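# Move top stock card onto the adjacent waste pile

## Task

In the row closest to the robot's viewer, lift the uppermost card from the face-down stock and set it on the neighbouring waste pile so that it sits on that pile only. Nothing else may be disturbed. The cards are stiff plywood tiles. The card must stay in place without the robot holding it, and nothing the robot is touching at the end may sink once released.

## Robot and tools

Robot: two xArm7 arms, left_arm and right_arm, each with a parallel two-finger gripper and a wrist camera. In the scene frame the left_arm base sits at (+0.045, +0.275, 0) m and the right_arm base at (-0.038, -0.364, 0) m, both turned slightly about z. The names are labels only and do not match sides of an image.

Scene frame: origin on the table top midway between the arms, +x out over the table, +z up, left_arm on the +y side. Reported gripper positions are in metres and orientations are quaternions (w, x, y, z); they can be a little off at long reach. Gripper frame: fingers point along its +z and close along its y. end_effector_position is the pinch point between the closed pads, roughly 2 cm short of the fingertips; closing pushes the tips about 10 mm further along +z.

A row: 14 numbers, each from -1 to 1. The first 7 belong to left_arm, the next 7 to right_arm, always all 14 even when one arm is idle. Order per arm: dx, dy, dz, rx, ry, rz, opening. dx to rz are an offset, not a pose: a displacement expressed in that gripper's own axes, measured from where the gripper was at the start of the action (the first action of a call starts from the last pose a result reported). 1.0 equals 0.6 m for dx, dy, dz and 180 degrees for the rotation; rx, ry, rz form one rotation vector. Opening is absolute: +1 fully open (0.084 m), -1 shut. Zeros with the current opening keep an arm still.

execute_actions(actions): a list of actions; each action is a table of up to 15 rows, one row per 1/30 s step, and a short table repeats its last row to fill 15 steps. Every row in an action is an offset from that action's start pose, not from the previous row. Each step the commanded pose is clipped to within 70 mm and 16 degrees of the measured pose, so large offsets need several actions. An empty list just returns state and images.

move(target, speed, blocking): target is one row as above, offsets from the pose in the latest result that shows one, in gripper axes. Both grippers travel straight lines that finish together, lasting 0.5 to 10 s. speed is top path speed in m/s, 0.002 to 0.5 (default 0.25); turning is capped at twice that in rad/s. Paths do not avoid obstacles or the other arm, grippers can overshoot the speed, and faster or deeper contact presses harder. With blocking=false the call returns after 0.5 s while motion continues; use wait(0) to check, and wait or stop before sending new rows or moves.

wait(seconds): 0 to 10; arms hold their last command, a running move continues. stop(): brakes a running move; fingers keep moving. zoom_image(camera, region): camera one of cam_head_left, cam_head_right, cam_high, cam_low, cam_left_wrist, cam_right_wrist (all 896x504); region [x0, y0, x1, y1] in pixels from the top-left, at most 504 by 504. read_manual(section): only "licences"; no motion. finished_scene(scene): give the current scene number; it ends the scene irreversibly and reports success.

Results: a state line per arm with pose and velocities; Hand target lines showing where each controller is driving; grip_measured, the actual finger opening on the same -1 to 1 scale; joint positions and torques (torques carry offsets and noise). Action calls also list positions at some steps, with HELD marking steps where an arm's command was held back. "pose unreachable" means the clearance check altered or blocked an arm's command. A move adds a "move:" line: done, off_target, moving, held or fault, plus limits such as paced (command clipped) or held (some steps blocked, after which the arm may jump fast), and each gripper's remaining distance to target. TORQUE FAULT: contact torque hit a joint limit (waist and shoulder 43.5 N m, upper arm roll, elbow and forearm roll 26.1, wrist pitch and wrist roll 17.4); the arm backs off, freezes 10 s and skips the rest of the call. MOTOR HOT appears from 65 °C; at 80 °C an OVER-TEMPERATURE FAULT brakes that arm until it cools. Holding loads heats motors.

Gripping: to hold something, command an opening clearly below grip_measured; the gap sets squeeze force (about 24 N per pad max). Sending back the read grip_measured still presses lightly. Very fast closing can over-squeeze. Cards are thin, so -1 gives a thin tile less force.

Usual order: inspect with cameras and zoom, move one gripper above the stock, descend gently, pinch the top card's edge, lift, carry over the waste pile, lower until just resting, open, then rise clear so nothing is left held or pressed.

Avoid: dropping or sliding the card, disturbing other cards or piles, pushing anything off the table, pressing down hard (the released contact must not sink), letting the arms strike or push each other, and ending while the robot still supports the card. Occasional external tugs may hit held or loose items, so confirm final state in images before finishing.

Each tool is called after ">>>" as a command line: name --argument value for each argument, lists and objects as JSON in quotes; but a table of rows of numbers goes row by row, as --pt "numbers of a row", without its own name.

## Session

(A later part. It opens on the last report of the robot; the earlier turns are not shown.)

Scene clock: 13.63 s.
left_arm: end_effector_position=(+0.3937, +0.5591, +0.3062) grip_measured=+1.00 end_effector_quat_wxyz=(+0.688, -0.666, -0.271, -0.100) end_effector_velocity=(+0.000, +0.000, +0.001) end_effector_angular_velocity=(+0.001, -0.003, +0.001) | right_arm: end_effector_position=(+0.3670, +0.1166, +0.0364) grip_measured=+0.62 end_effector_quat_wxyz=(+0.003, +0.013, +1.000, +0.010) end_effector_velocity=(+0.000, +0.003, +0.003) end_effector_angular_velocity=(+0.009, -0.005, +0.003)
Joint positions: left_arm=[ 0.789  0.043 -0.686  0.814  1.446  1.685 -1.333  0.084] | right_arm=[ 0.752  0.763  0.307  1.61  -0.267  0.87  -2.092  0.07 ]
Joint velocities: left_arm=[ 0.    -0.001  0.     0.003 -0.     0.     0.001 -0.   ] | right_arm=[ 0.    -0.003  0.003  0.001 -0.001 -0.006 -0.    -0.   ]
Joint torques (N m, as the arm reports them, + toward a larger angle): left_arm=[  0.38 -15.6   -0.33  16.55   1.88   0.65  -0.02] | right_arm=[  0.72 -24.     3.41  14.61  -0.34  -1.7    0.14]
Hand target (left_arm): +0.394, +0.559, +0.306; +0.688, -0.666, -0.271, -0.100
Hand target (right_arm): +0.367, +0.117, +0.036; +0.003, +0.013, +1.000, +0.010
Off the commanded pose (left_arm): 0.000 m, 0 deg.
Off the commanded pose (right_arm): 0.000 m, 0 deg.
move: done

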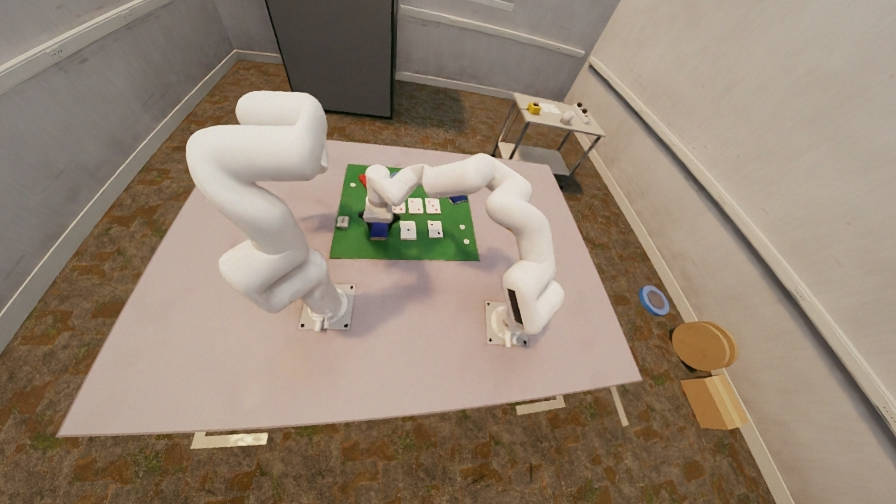

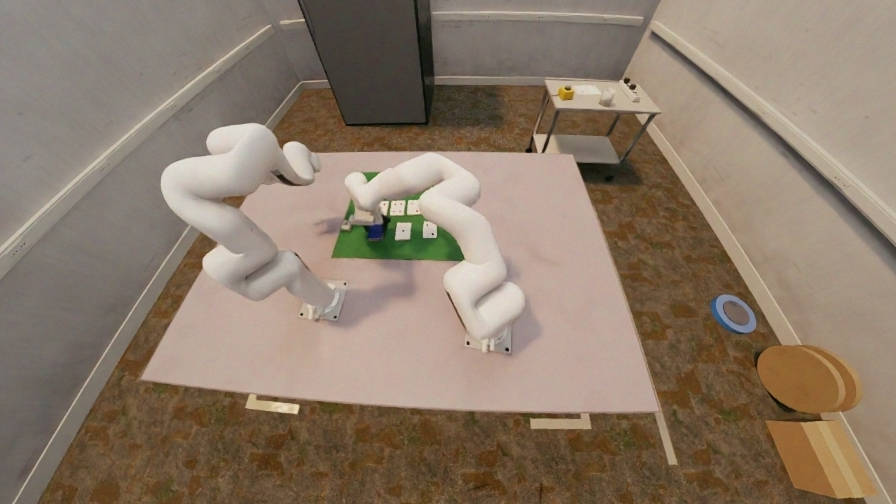

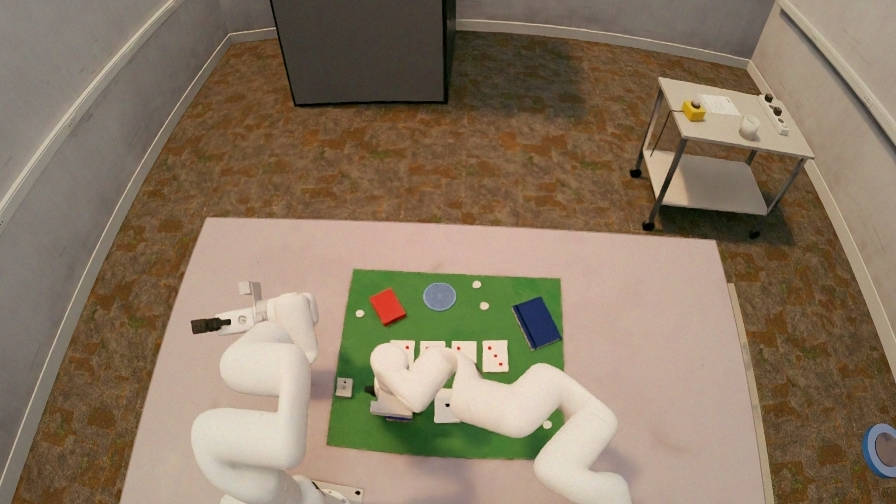

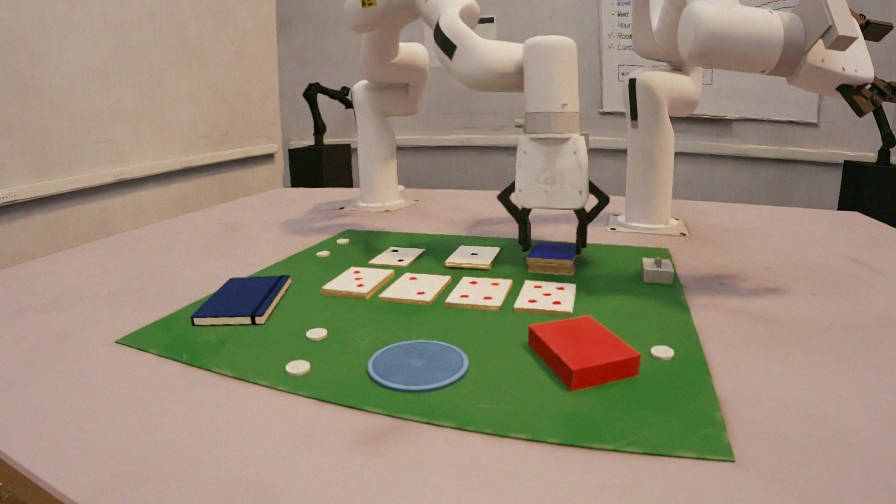

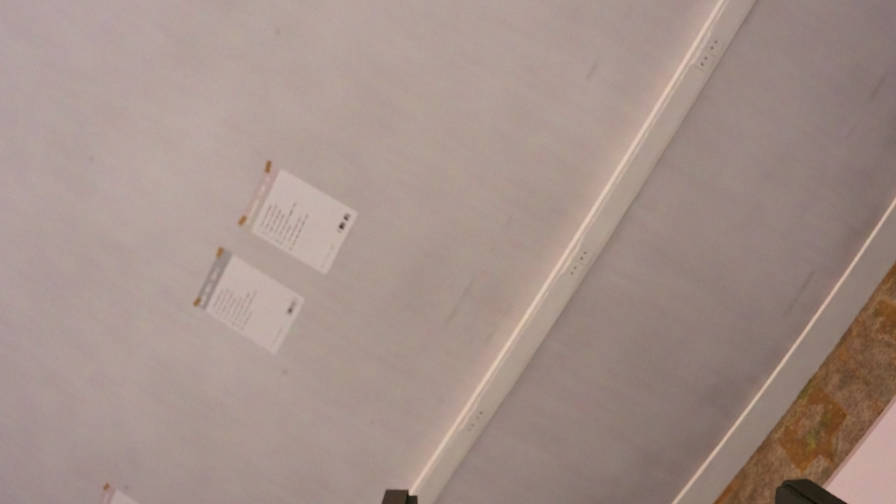

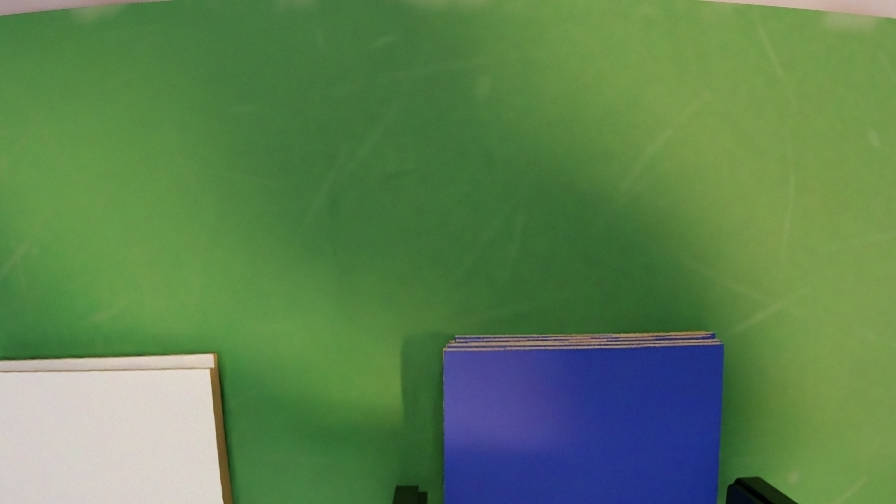

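>>> execute_actions --actions '[[[0,0,0,0,0,0,1, 0,0.001,0.0025,-0.0015,0,0,0.62],[0,0,0,0,0,0,1, 0,0.001,0.0025,-0.0015,0,0,0.62],[0,0,0,0,0,0,1, 0,0.001,0.005,-0.003,0,0,0.62],[0,0,0,0,0,0,1, 0,0.001,0.005,-0.003,0,0,0.62],[0,0,0,0,0,0,1, 0,0.001,0.005,-0.003,0,0,0.62],[0,0,0,0,0,0,1, 0,0.001,0.005,-0.003,0,0,0.62],[0,0,0,0,0,0,1, 0,0.001,0.005,-0.003,0,0,0.62],[0,0,0,0,0,0,1, 0,0.001,0.005,-0.003,0,0,0.62],[0,0,0,0,0,0,1, 0,0.001,0.005,-0.003,0,0,0.55],[0,0,0,0,0,0,1, 0,0.001,0.005,-0.003,0,0,0.5],[0,0,0,0,0,0,1, 0,0.001,0.005,-0.003,0,0,0.45],[0,0,0,0,0,0,1, 0,0.001,0.005,-0.003,0,0,0.4],[0,0,0,0,0,0,1, 0,0.001,0.005,-0.003,0,0,0.35],[0,0,0,0,0,0,1, 0,0.001,0.005,-0.003,0,0,0.3],[0,0,0,0,0,0,1, 0,0.001,0.005,-0.003,0,0,0.25]]]'

>>> wait --seconds 0.4

>>> zoom_image --camera "cam_low" --region '[505, 220, 605, 285]'

Scene clock: 15.17 s.
left_arm: end_effector_position=(+0.3937, +0.5591, +0.3062) grip_measured=+1.00 end_effector_quat_wxyz=(+0.688, -0.666, -0.271, -0.100) end_effector_velocity=(-0.000, +0.000, +0.000) end_effector_angular_velocity=(-0.000, -0.000, +0.001) | right_arm: end_effector_position=(+0.3670, +0.1174, +0.0336) grip_measured=+0.46 end_effector_quat_wxyz=(+0.003, +0.013, +1.000, +0.015) end_effector_velocity=(+0.001, +0.001, +0.002) end_effector_angular_velocity=(+0.002, -0.004, -0.000)
Joint positions: left_arm=[ 0.789  0.043 -0.686  0.814  1.446  1.685 -1.333  0.084] | right_arm=[ 0.748  0.766  0.309  1.602 -0.265  0.852 -2.094  0.063]
Joint velocities: left_arm=[ 0.    -0.     0.001  0.    -0.001  0.     0.     0.   ] | right_arm=[-0.    -0.003  0.     0.001 -0.001  0.    -0.    -0.   ]
Joint torques (N m, as the arm reports them, + toward a larger angle): left_arm=[  0.7  -15.65  -0.28  16.61   1.93   0.67   0.02] | right_arm=[  0.69 -23.53   3.36  14.43  -0.44  -1.72   0.14]
Hand target (left_arm): +0.394, +0.559, +0.306; +0.688, -0.666, -0.271, -0.100
Hand target (right_arm): +0.367, +0.117, +0.033; +0.003, +0.013, +1.000, +0.014
Off the commanded pose (left_arm): 0.000 m, 0 deg.
Off the commanded pose (right_arm): 0.000 m, 0 deg.
Step readings (end_effector_position):
0: left_arm (+0.3937, +0.5591, +0.3062) | right_arm (+0.3670, +0.1166, +0.0363)
1: left_arm (+0.3937, +0.5591, +0.3062) | right_arm (+0.3670, +0.1166, +0.0363)
2: left_arm (+0.3937, +0.5591, +0.3062) | right_arm (+0.3671, +0.1170, +0.0361)
4: left_arm (+0.3937, +0.5591, +0.3062) | right_arm (+0.3670, +0.1174, +0.0351)
8: left_arm (+0.3937, +0.5591, +0.3062) | right_arm (+0.3670, +0.1169, +0.0331)
15: end_effector_position above

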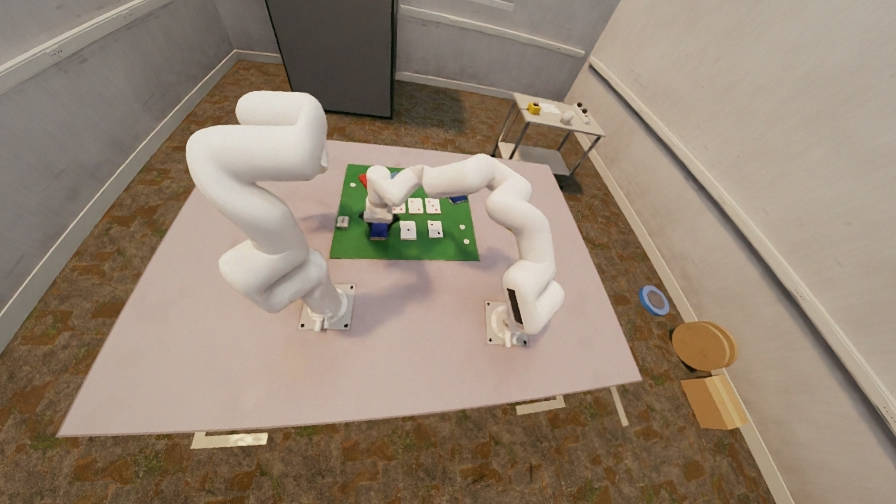

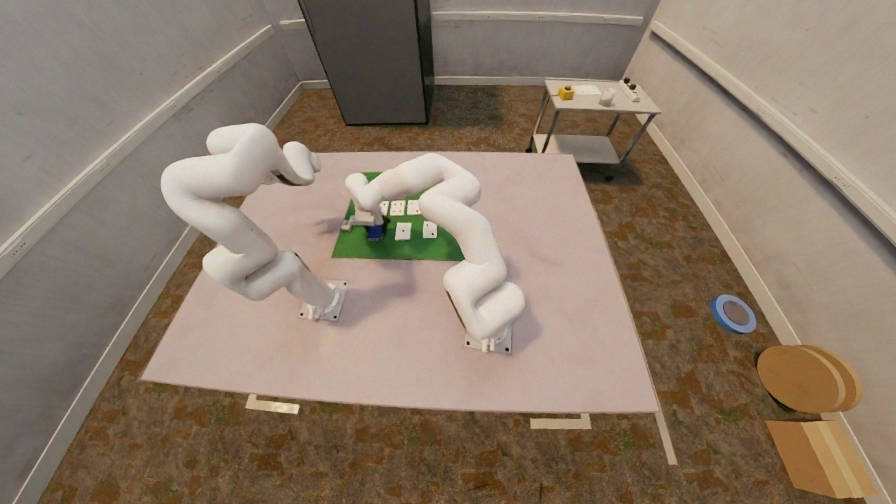

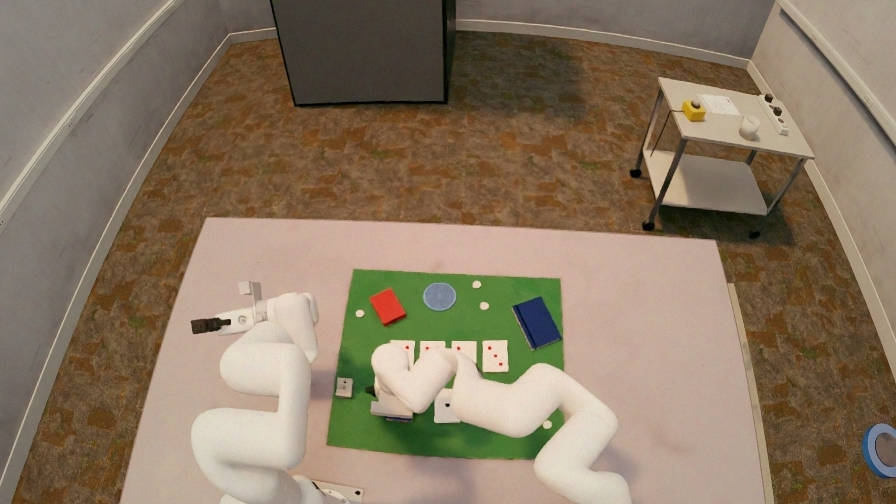

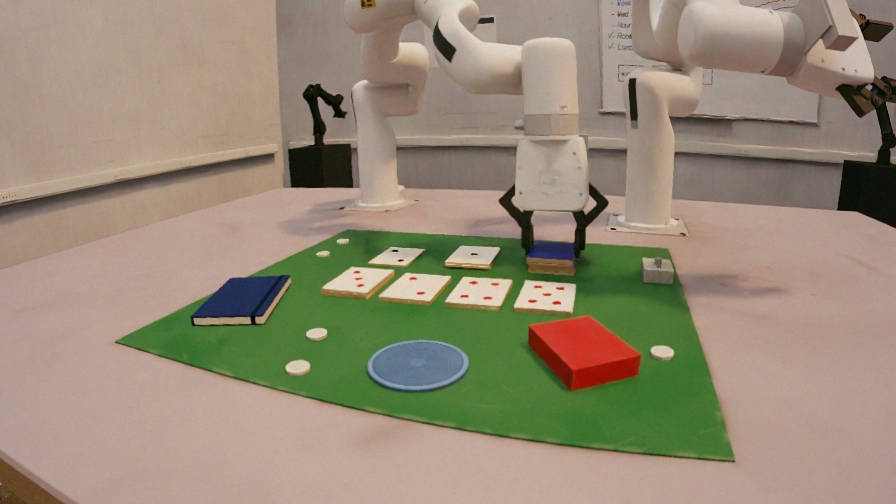

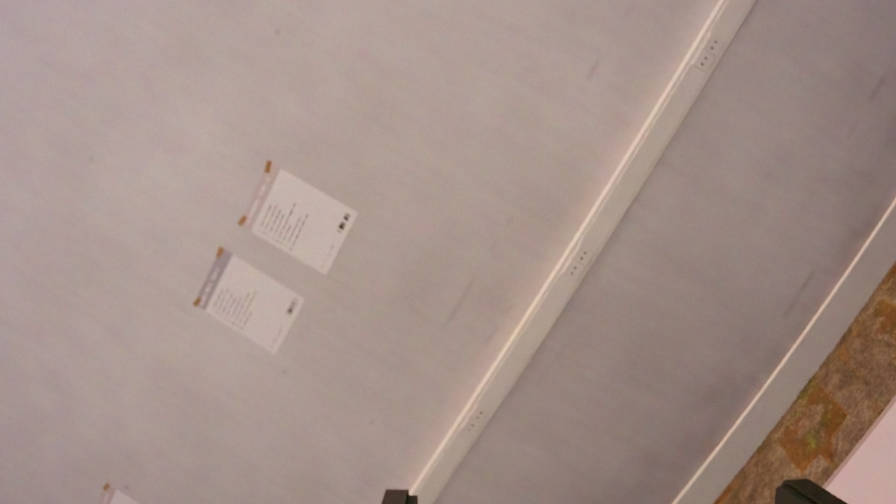

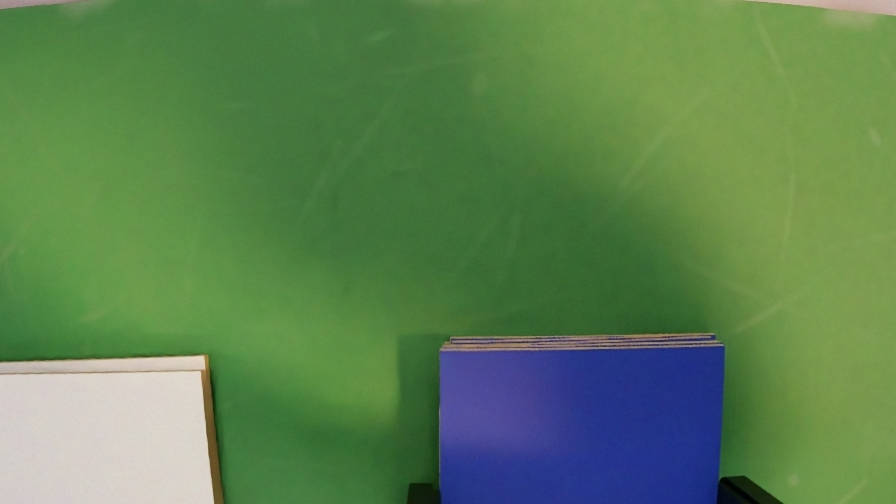

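Scene clock: 15.57 s.
left_arm: end_effector_position=(+0.3937, +0.5591, +0.3062) grip_measured=+1.00 end_effector_quat_wxyz=(+0.688, -0.666, -0.271, -0.100) end_effector_velocity=(+0.000, +0.000, +0.001) end_effector_angular_velocity=(-0.000, -0.003, +0.001) | right_arm: end_effector_position=(+0.3670, +0.1174, +0.0336) grip_measured=+0.46 end_effector_quat_wxyz=(+0.003, +0.013, +1.000, +0.015) end_effector_velocity=(+0.000, -0.001, -0.000) end_effector_angular_velocity=(-0.001, -0.000, -0.001)
Joint positions: left_arm=[ 0.789  0.043 -0.686  0.814  1.446  1.685 -1.333  0.084] | right_arm=[ 0.748  0.766  0.309  1.602 -0.265  0.852 -2.094  0.063]
Joint velocities: left_arm=[-0.     0.     0.001  0.003 -0.    -0.    -0.001 -0.   ] | right_arm=[-0.     0.    -0.001 -0.001 -0.001  0.     0.001  0.   ]
Joint torques (N m, as the arm reports them, + toward a larger angle): left_arm=[  0.75 -15.63  -0.31  16.63   1.93   0.58   0.14] | right_arm=[  0.74 -23.58   3.23  14.12  -0.32  -1.55   0.13]
Hand target (left_arm): +0.394, +0.559, +0.306; +0.688, -0.666, -0.271, -0.100
Hand target (right_arm): +0.367, +0.117, +0.033; +0.003, +0.013, +1.000, +0.014
Off the commanded pose (left_arm): 0.000 m, 0 deg.
Off the commanded pose (right_arm): 0.000 m, 0 deg.
wait: 0.40 s; at rest by 0.17 s

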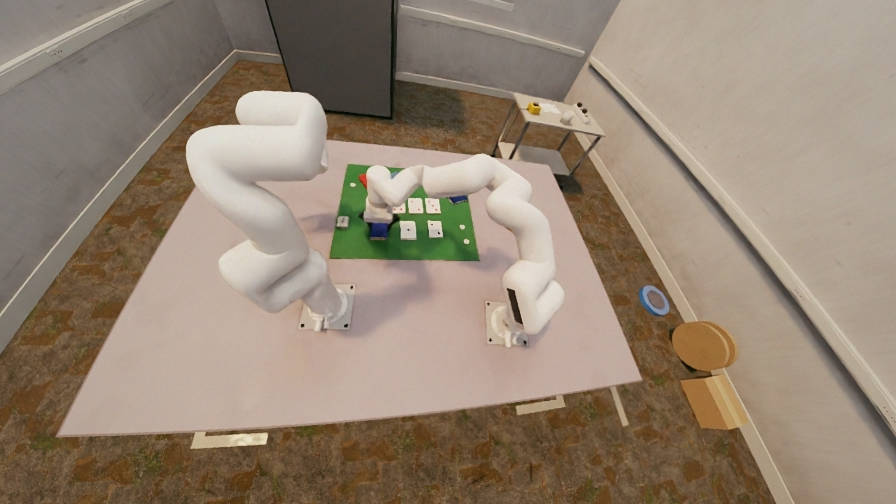

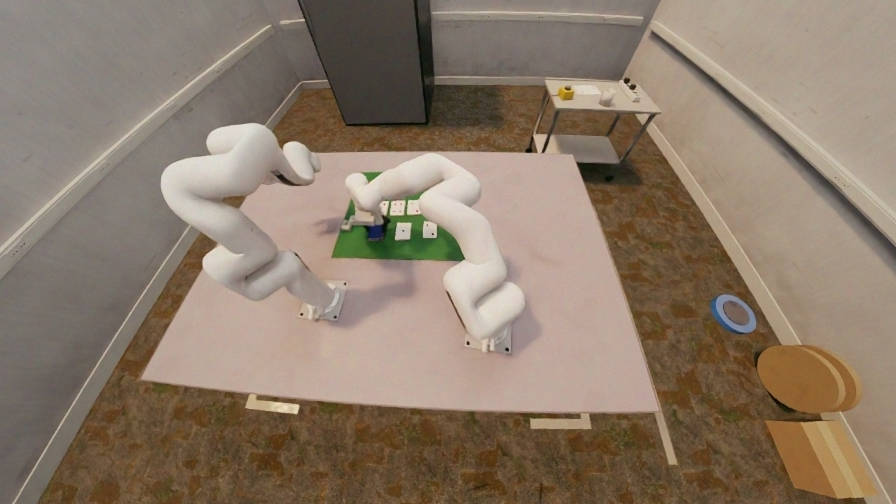

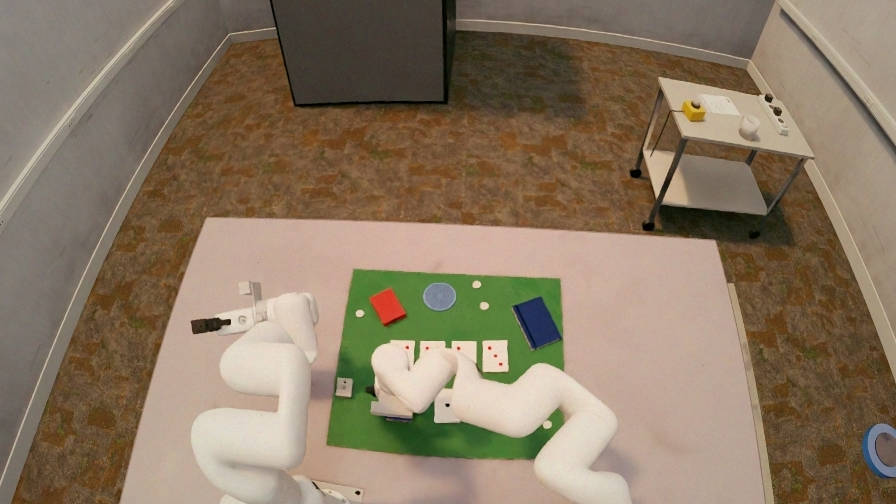

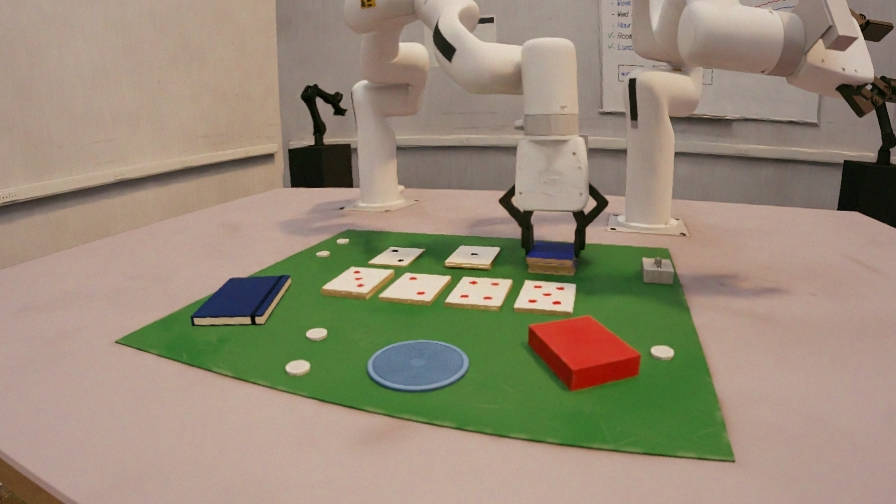

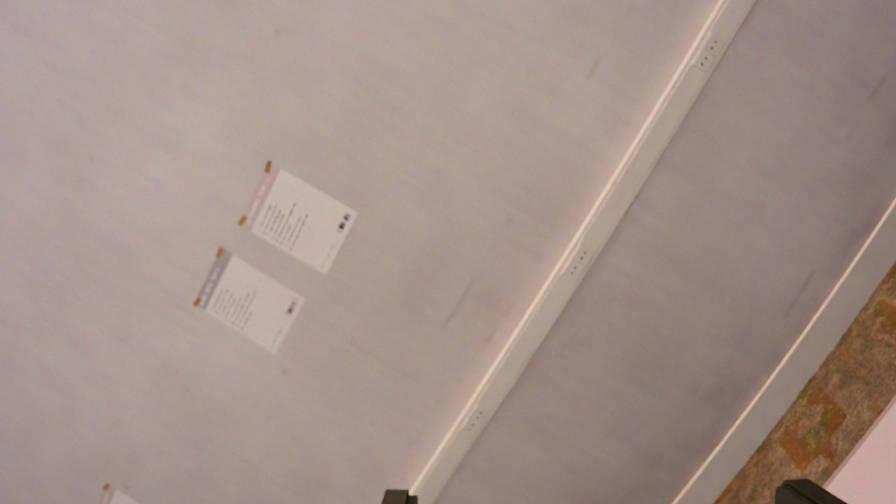

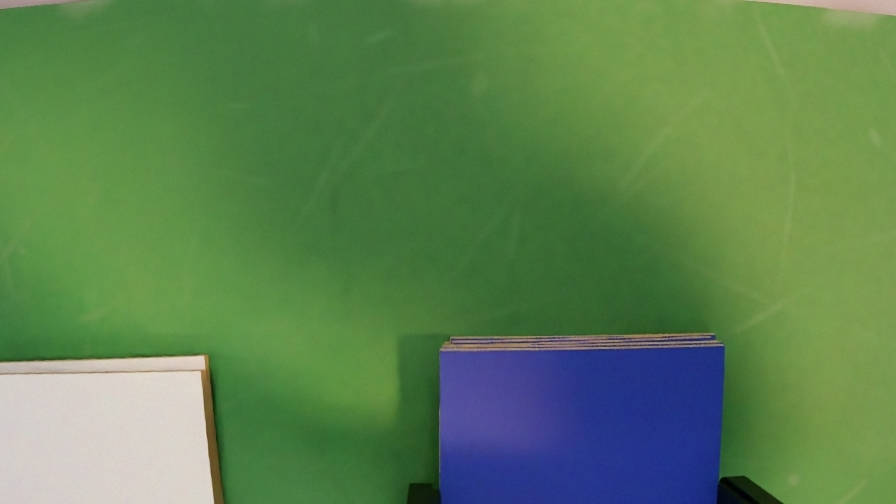

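Region (505, 220, 605, 285) of cam_low's 896x504 image, scaled by 5.040, with more detail than that image has; it fills the top 328 rows of this view, and the rest is white.

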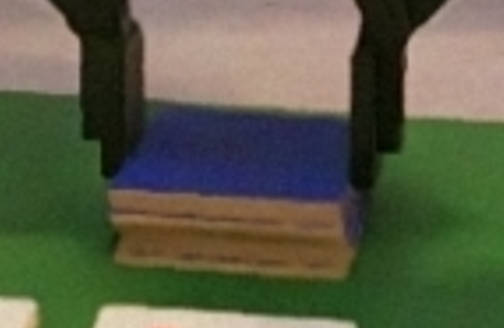

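>>> move --target '[0,0,0,0,0,0,1, 0,0,-0.025,0,0,0,0.1]' --speed 0.06

>>> zoom_image --camera "cam_low" --region '[495, 205, 615, 285]'

Scene clock: 16.50 s.
left_arm: end_effector_position=(+0.3937, +0.5591, +0.3062) grip_measured=+1.00 end_effector_quat_wxyz=(+0.688, -0.666, -0.271, -0.100) end_effector_velocity=(+0.000, -0.000, +0.000) end_effector_angular_velocity=(+0.001, -0.002, -0.001) | right_arm: end_effector_position=(+0.3669, +0.1169, +0.0483) grip_measured=+0.46 end_effector_quat_wxyz=(+0.003, +0.013, +1.000, +0.014) end_effector_velocity=(-0.001, -0.002, -0.002) end_effector_angular_velocity=(-0.005, +0.005, -0.001)
Joint positions: left_arm=[ 0.789  0.043 -0.686  0.814  1.446  1.685 -1.333  0.084] | right_arm=[ 0.743  0.74   0.316  1.603 -0.257  0.879 -2.098  0.063]
Joint velocities: left_arm=[ 0.002 -0.001 -0.002  0.     0.001  0.    -0.001  0.   ] | right_arm=[-0.001  0.001 -0.    -0.003  0.     0.002  0.001 -0.   ]
Joint torques (N m, as the arm reports them, + toward a larger angle): left_arm=[  0.52 -15.51  -0.34  16.56   1.83   0.64  -0.04] | right_arm=[  0.86 -23.83   3.43  14.95  -0.31  -1.78   0.14]
Hand target (left_arm): +0.394, +0.559, +0.306; +0.688, -0.666, -0.271, -0.100
Hand target (right_arm): +0.367, +0.117, +0.049; +0.003, +0.013, +1.000, +0.015
Off the commanded pose (left_arm): 0.000 m, 0 deg.
Off the commanded pose (right_arm): 0.000 m, 0 deg.
move: done

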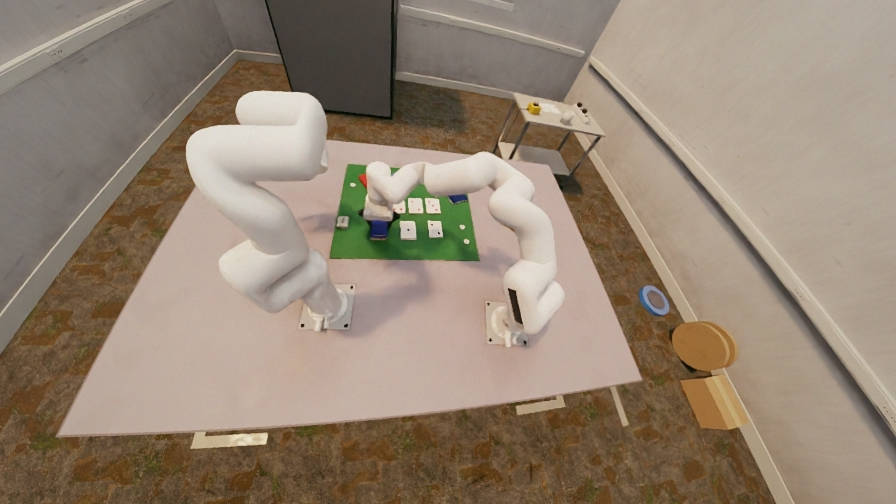

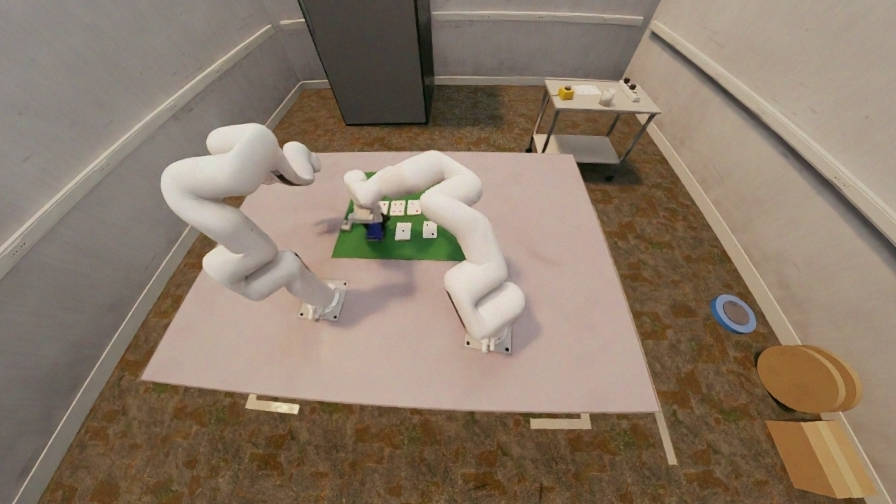

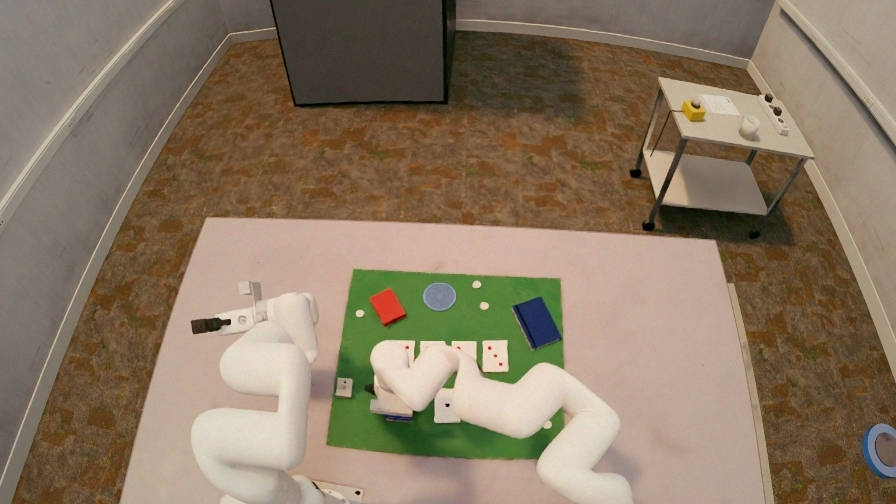

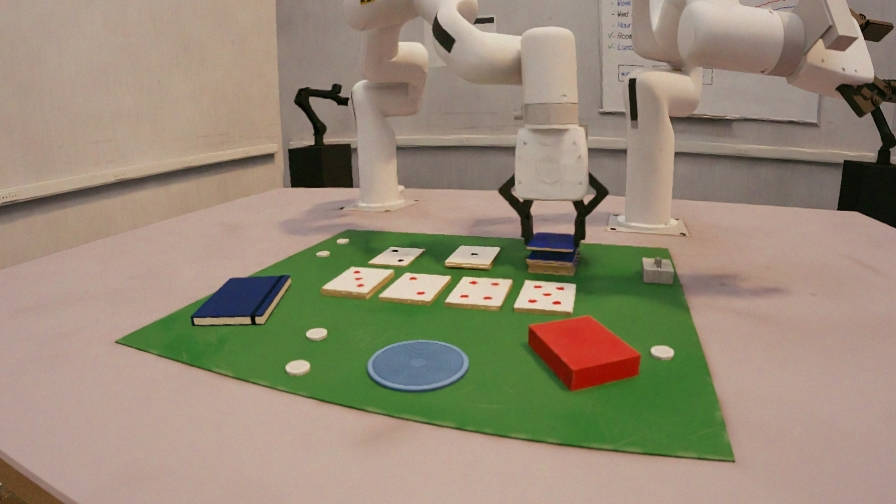

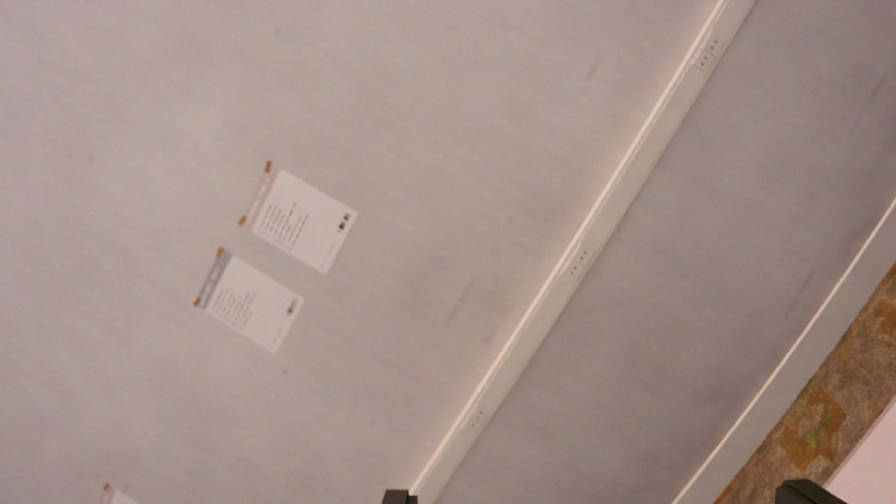

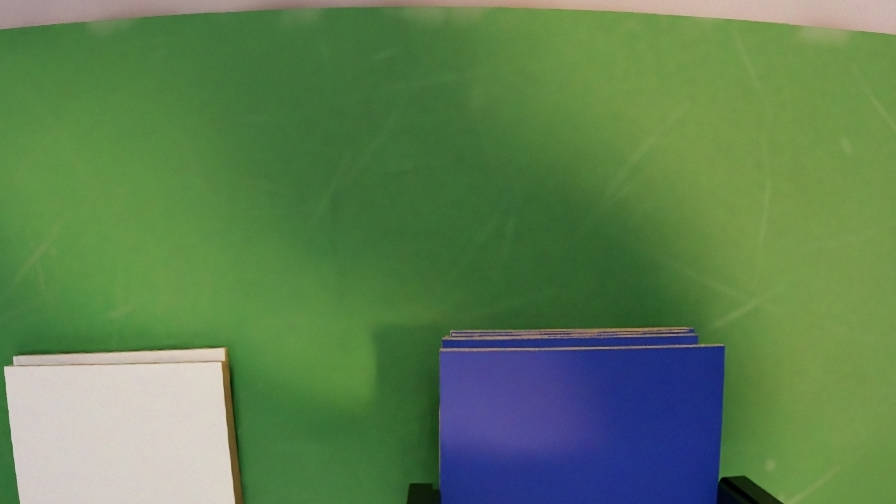

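Region (495, 205, 615, 285) of cam_low's 896x504 image, scaled by 4.200, with more detail than that image has.

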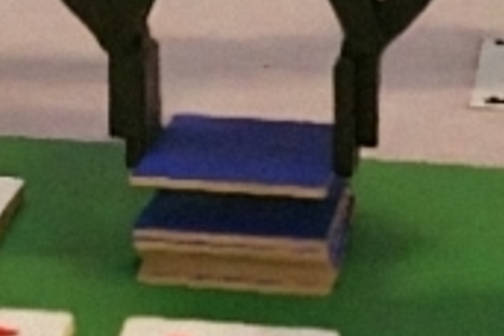

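>>> move --target '[0,0,0,0,0,0,1, -0.008,-0.195,0.022,0,0,-0.02,0.1]' --speed 0.2

>>> zoom_image --camera "cam_low" --region '[415, 205, 535, 285]'

Scene clock: 18.10 s.
left_arm: end_effector_position=(+0.3937, +0.5591, +0.3062) grip_measured=+1.00 end_effector_quat_wxyz=(+0.688, -0.666, -0.271, -0.100) end_effector_velocity=(-0.000, +0.000, +0.000) end_effector_angular_velocity=(+0.001, +0.001, -0.000) | right_arm: end_effector_position=(+0.3683, +0.0010, +0.0319) grip_measured=+0.46 end_effector_quat_wxyz=(+0.003, -0.019, +1.000, +0.015) end_effector_velocity=(+0.004, -0.007, -0.002) end_effector_angular_velocity=(-0.005, -0.001, -0.011)
Joint positions: left_arm=[ 0.789  0.043 -0.686  0.814  1.446  1.685 -1.333  0.084] | right_arm=[ 0.545  0.529  0.324  1.19  -0.229  0.673 -2.3    0.063]
Joint velocities: left_arm=[-0.001 -0.001  0.001 -0.001  0.    -0.     0.001 -0.   ] | right_arm=[-0.008 -0.001 -0.007 -0.005 -0.002 -0.002 -0.001 -0.   ]
Joint torques (N m, as the arm reports them, + toward a larger angle): left_arm=[  0.66 -15.97  -0.13  16.44   1.82   0.59   0.1 ] | right_arm=[  0.99 -20.23   2.77  13.59  -0.32  -1.72   0.14]
Hand target (left_arm): +0.394, +0.559, +0.306; +0.688, -0.666, -0.271, -0.100
Hand target (right_arm): +0.369, +0.000, +0.032; +0.003, -0.018, +1.000, +0.015
Off the commanded pose (left_arm): 0.000 m, 0 deg.
Off the commanded pose (right_arm): 0.001 m, 0 deg.
move: done

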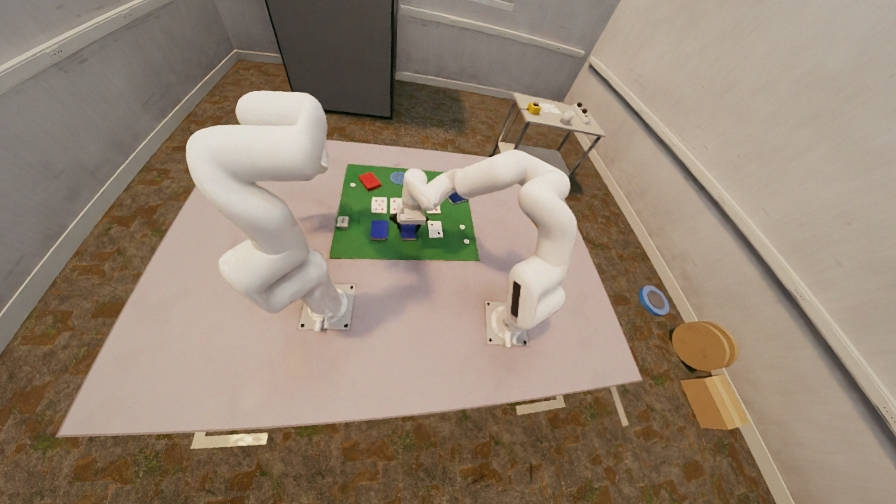

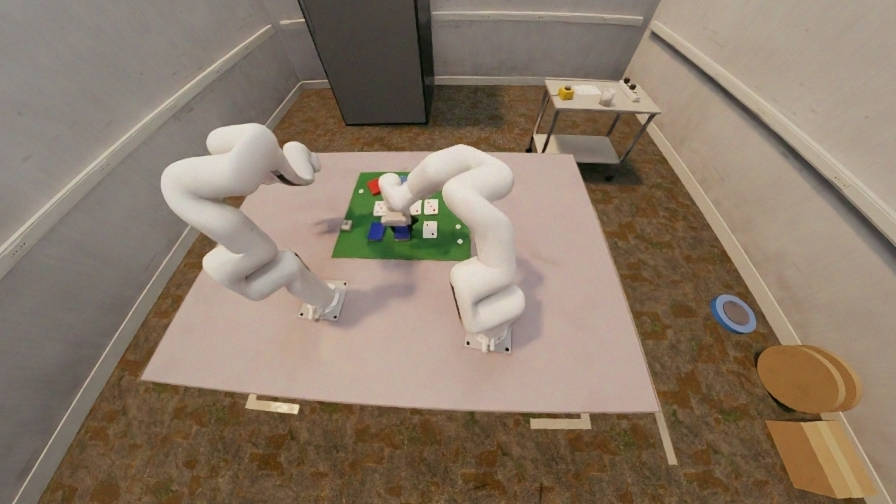

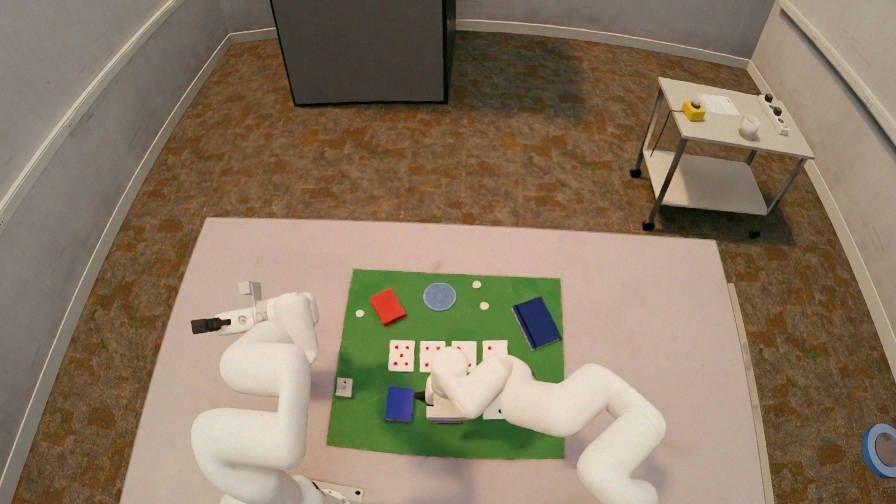

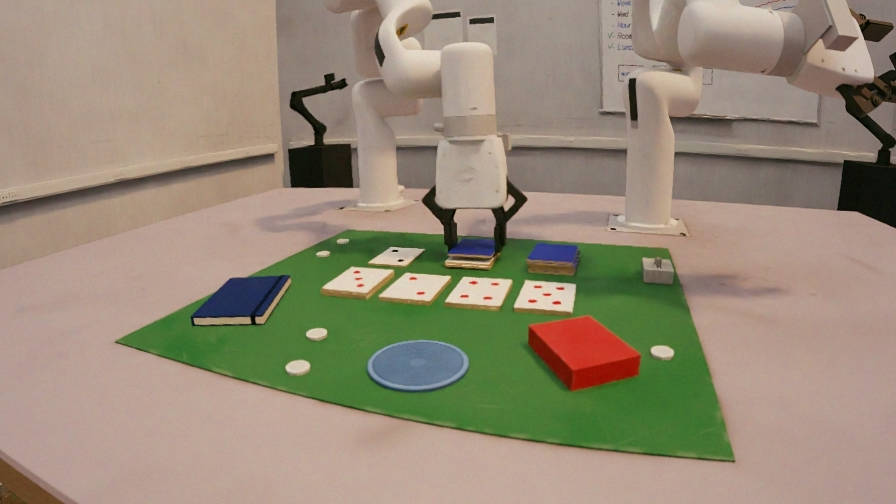

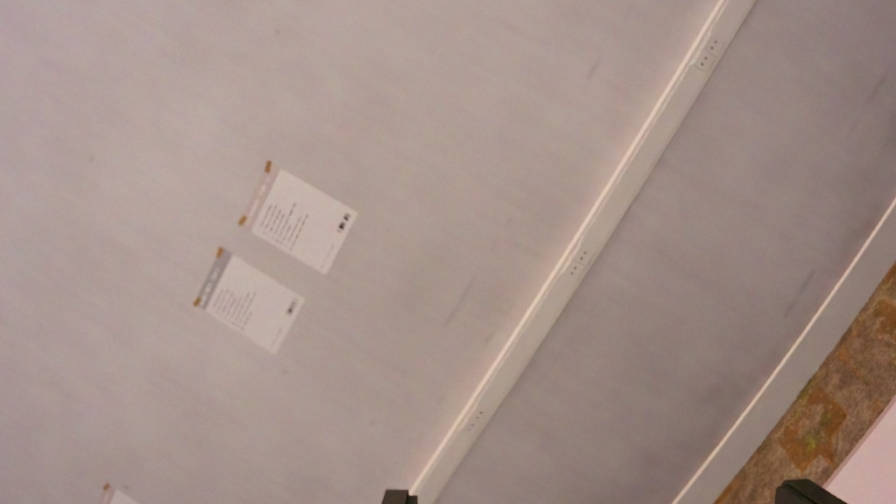

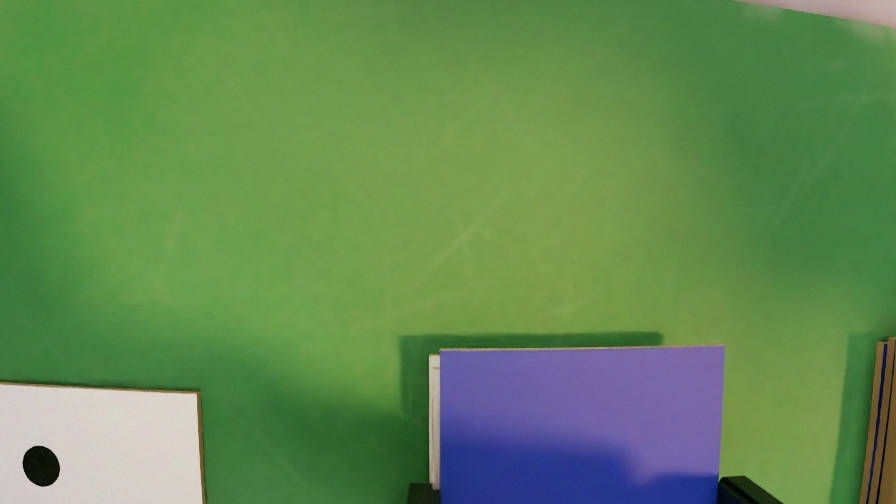

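Region (415, 205, 535, 285) of cam_low's 896x504 image, scaled by 4.200, with more detail than that image has.

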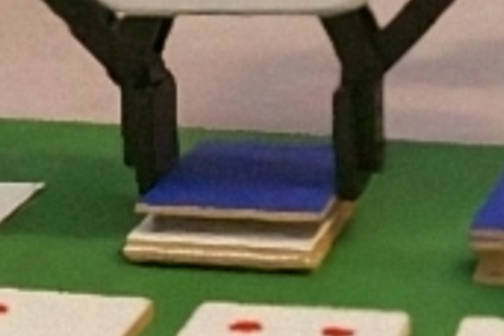

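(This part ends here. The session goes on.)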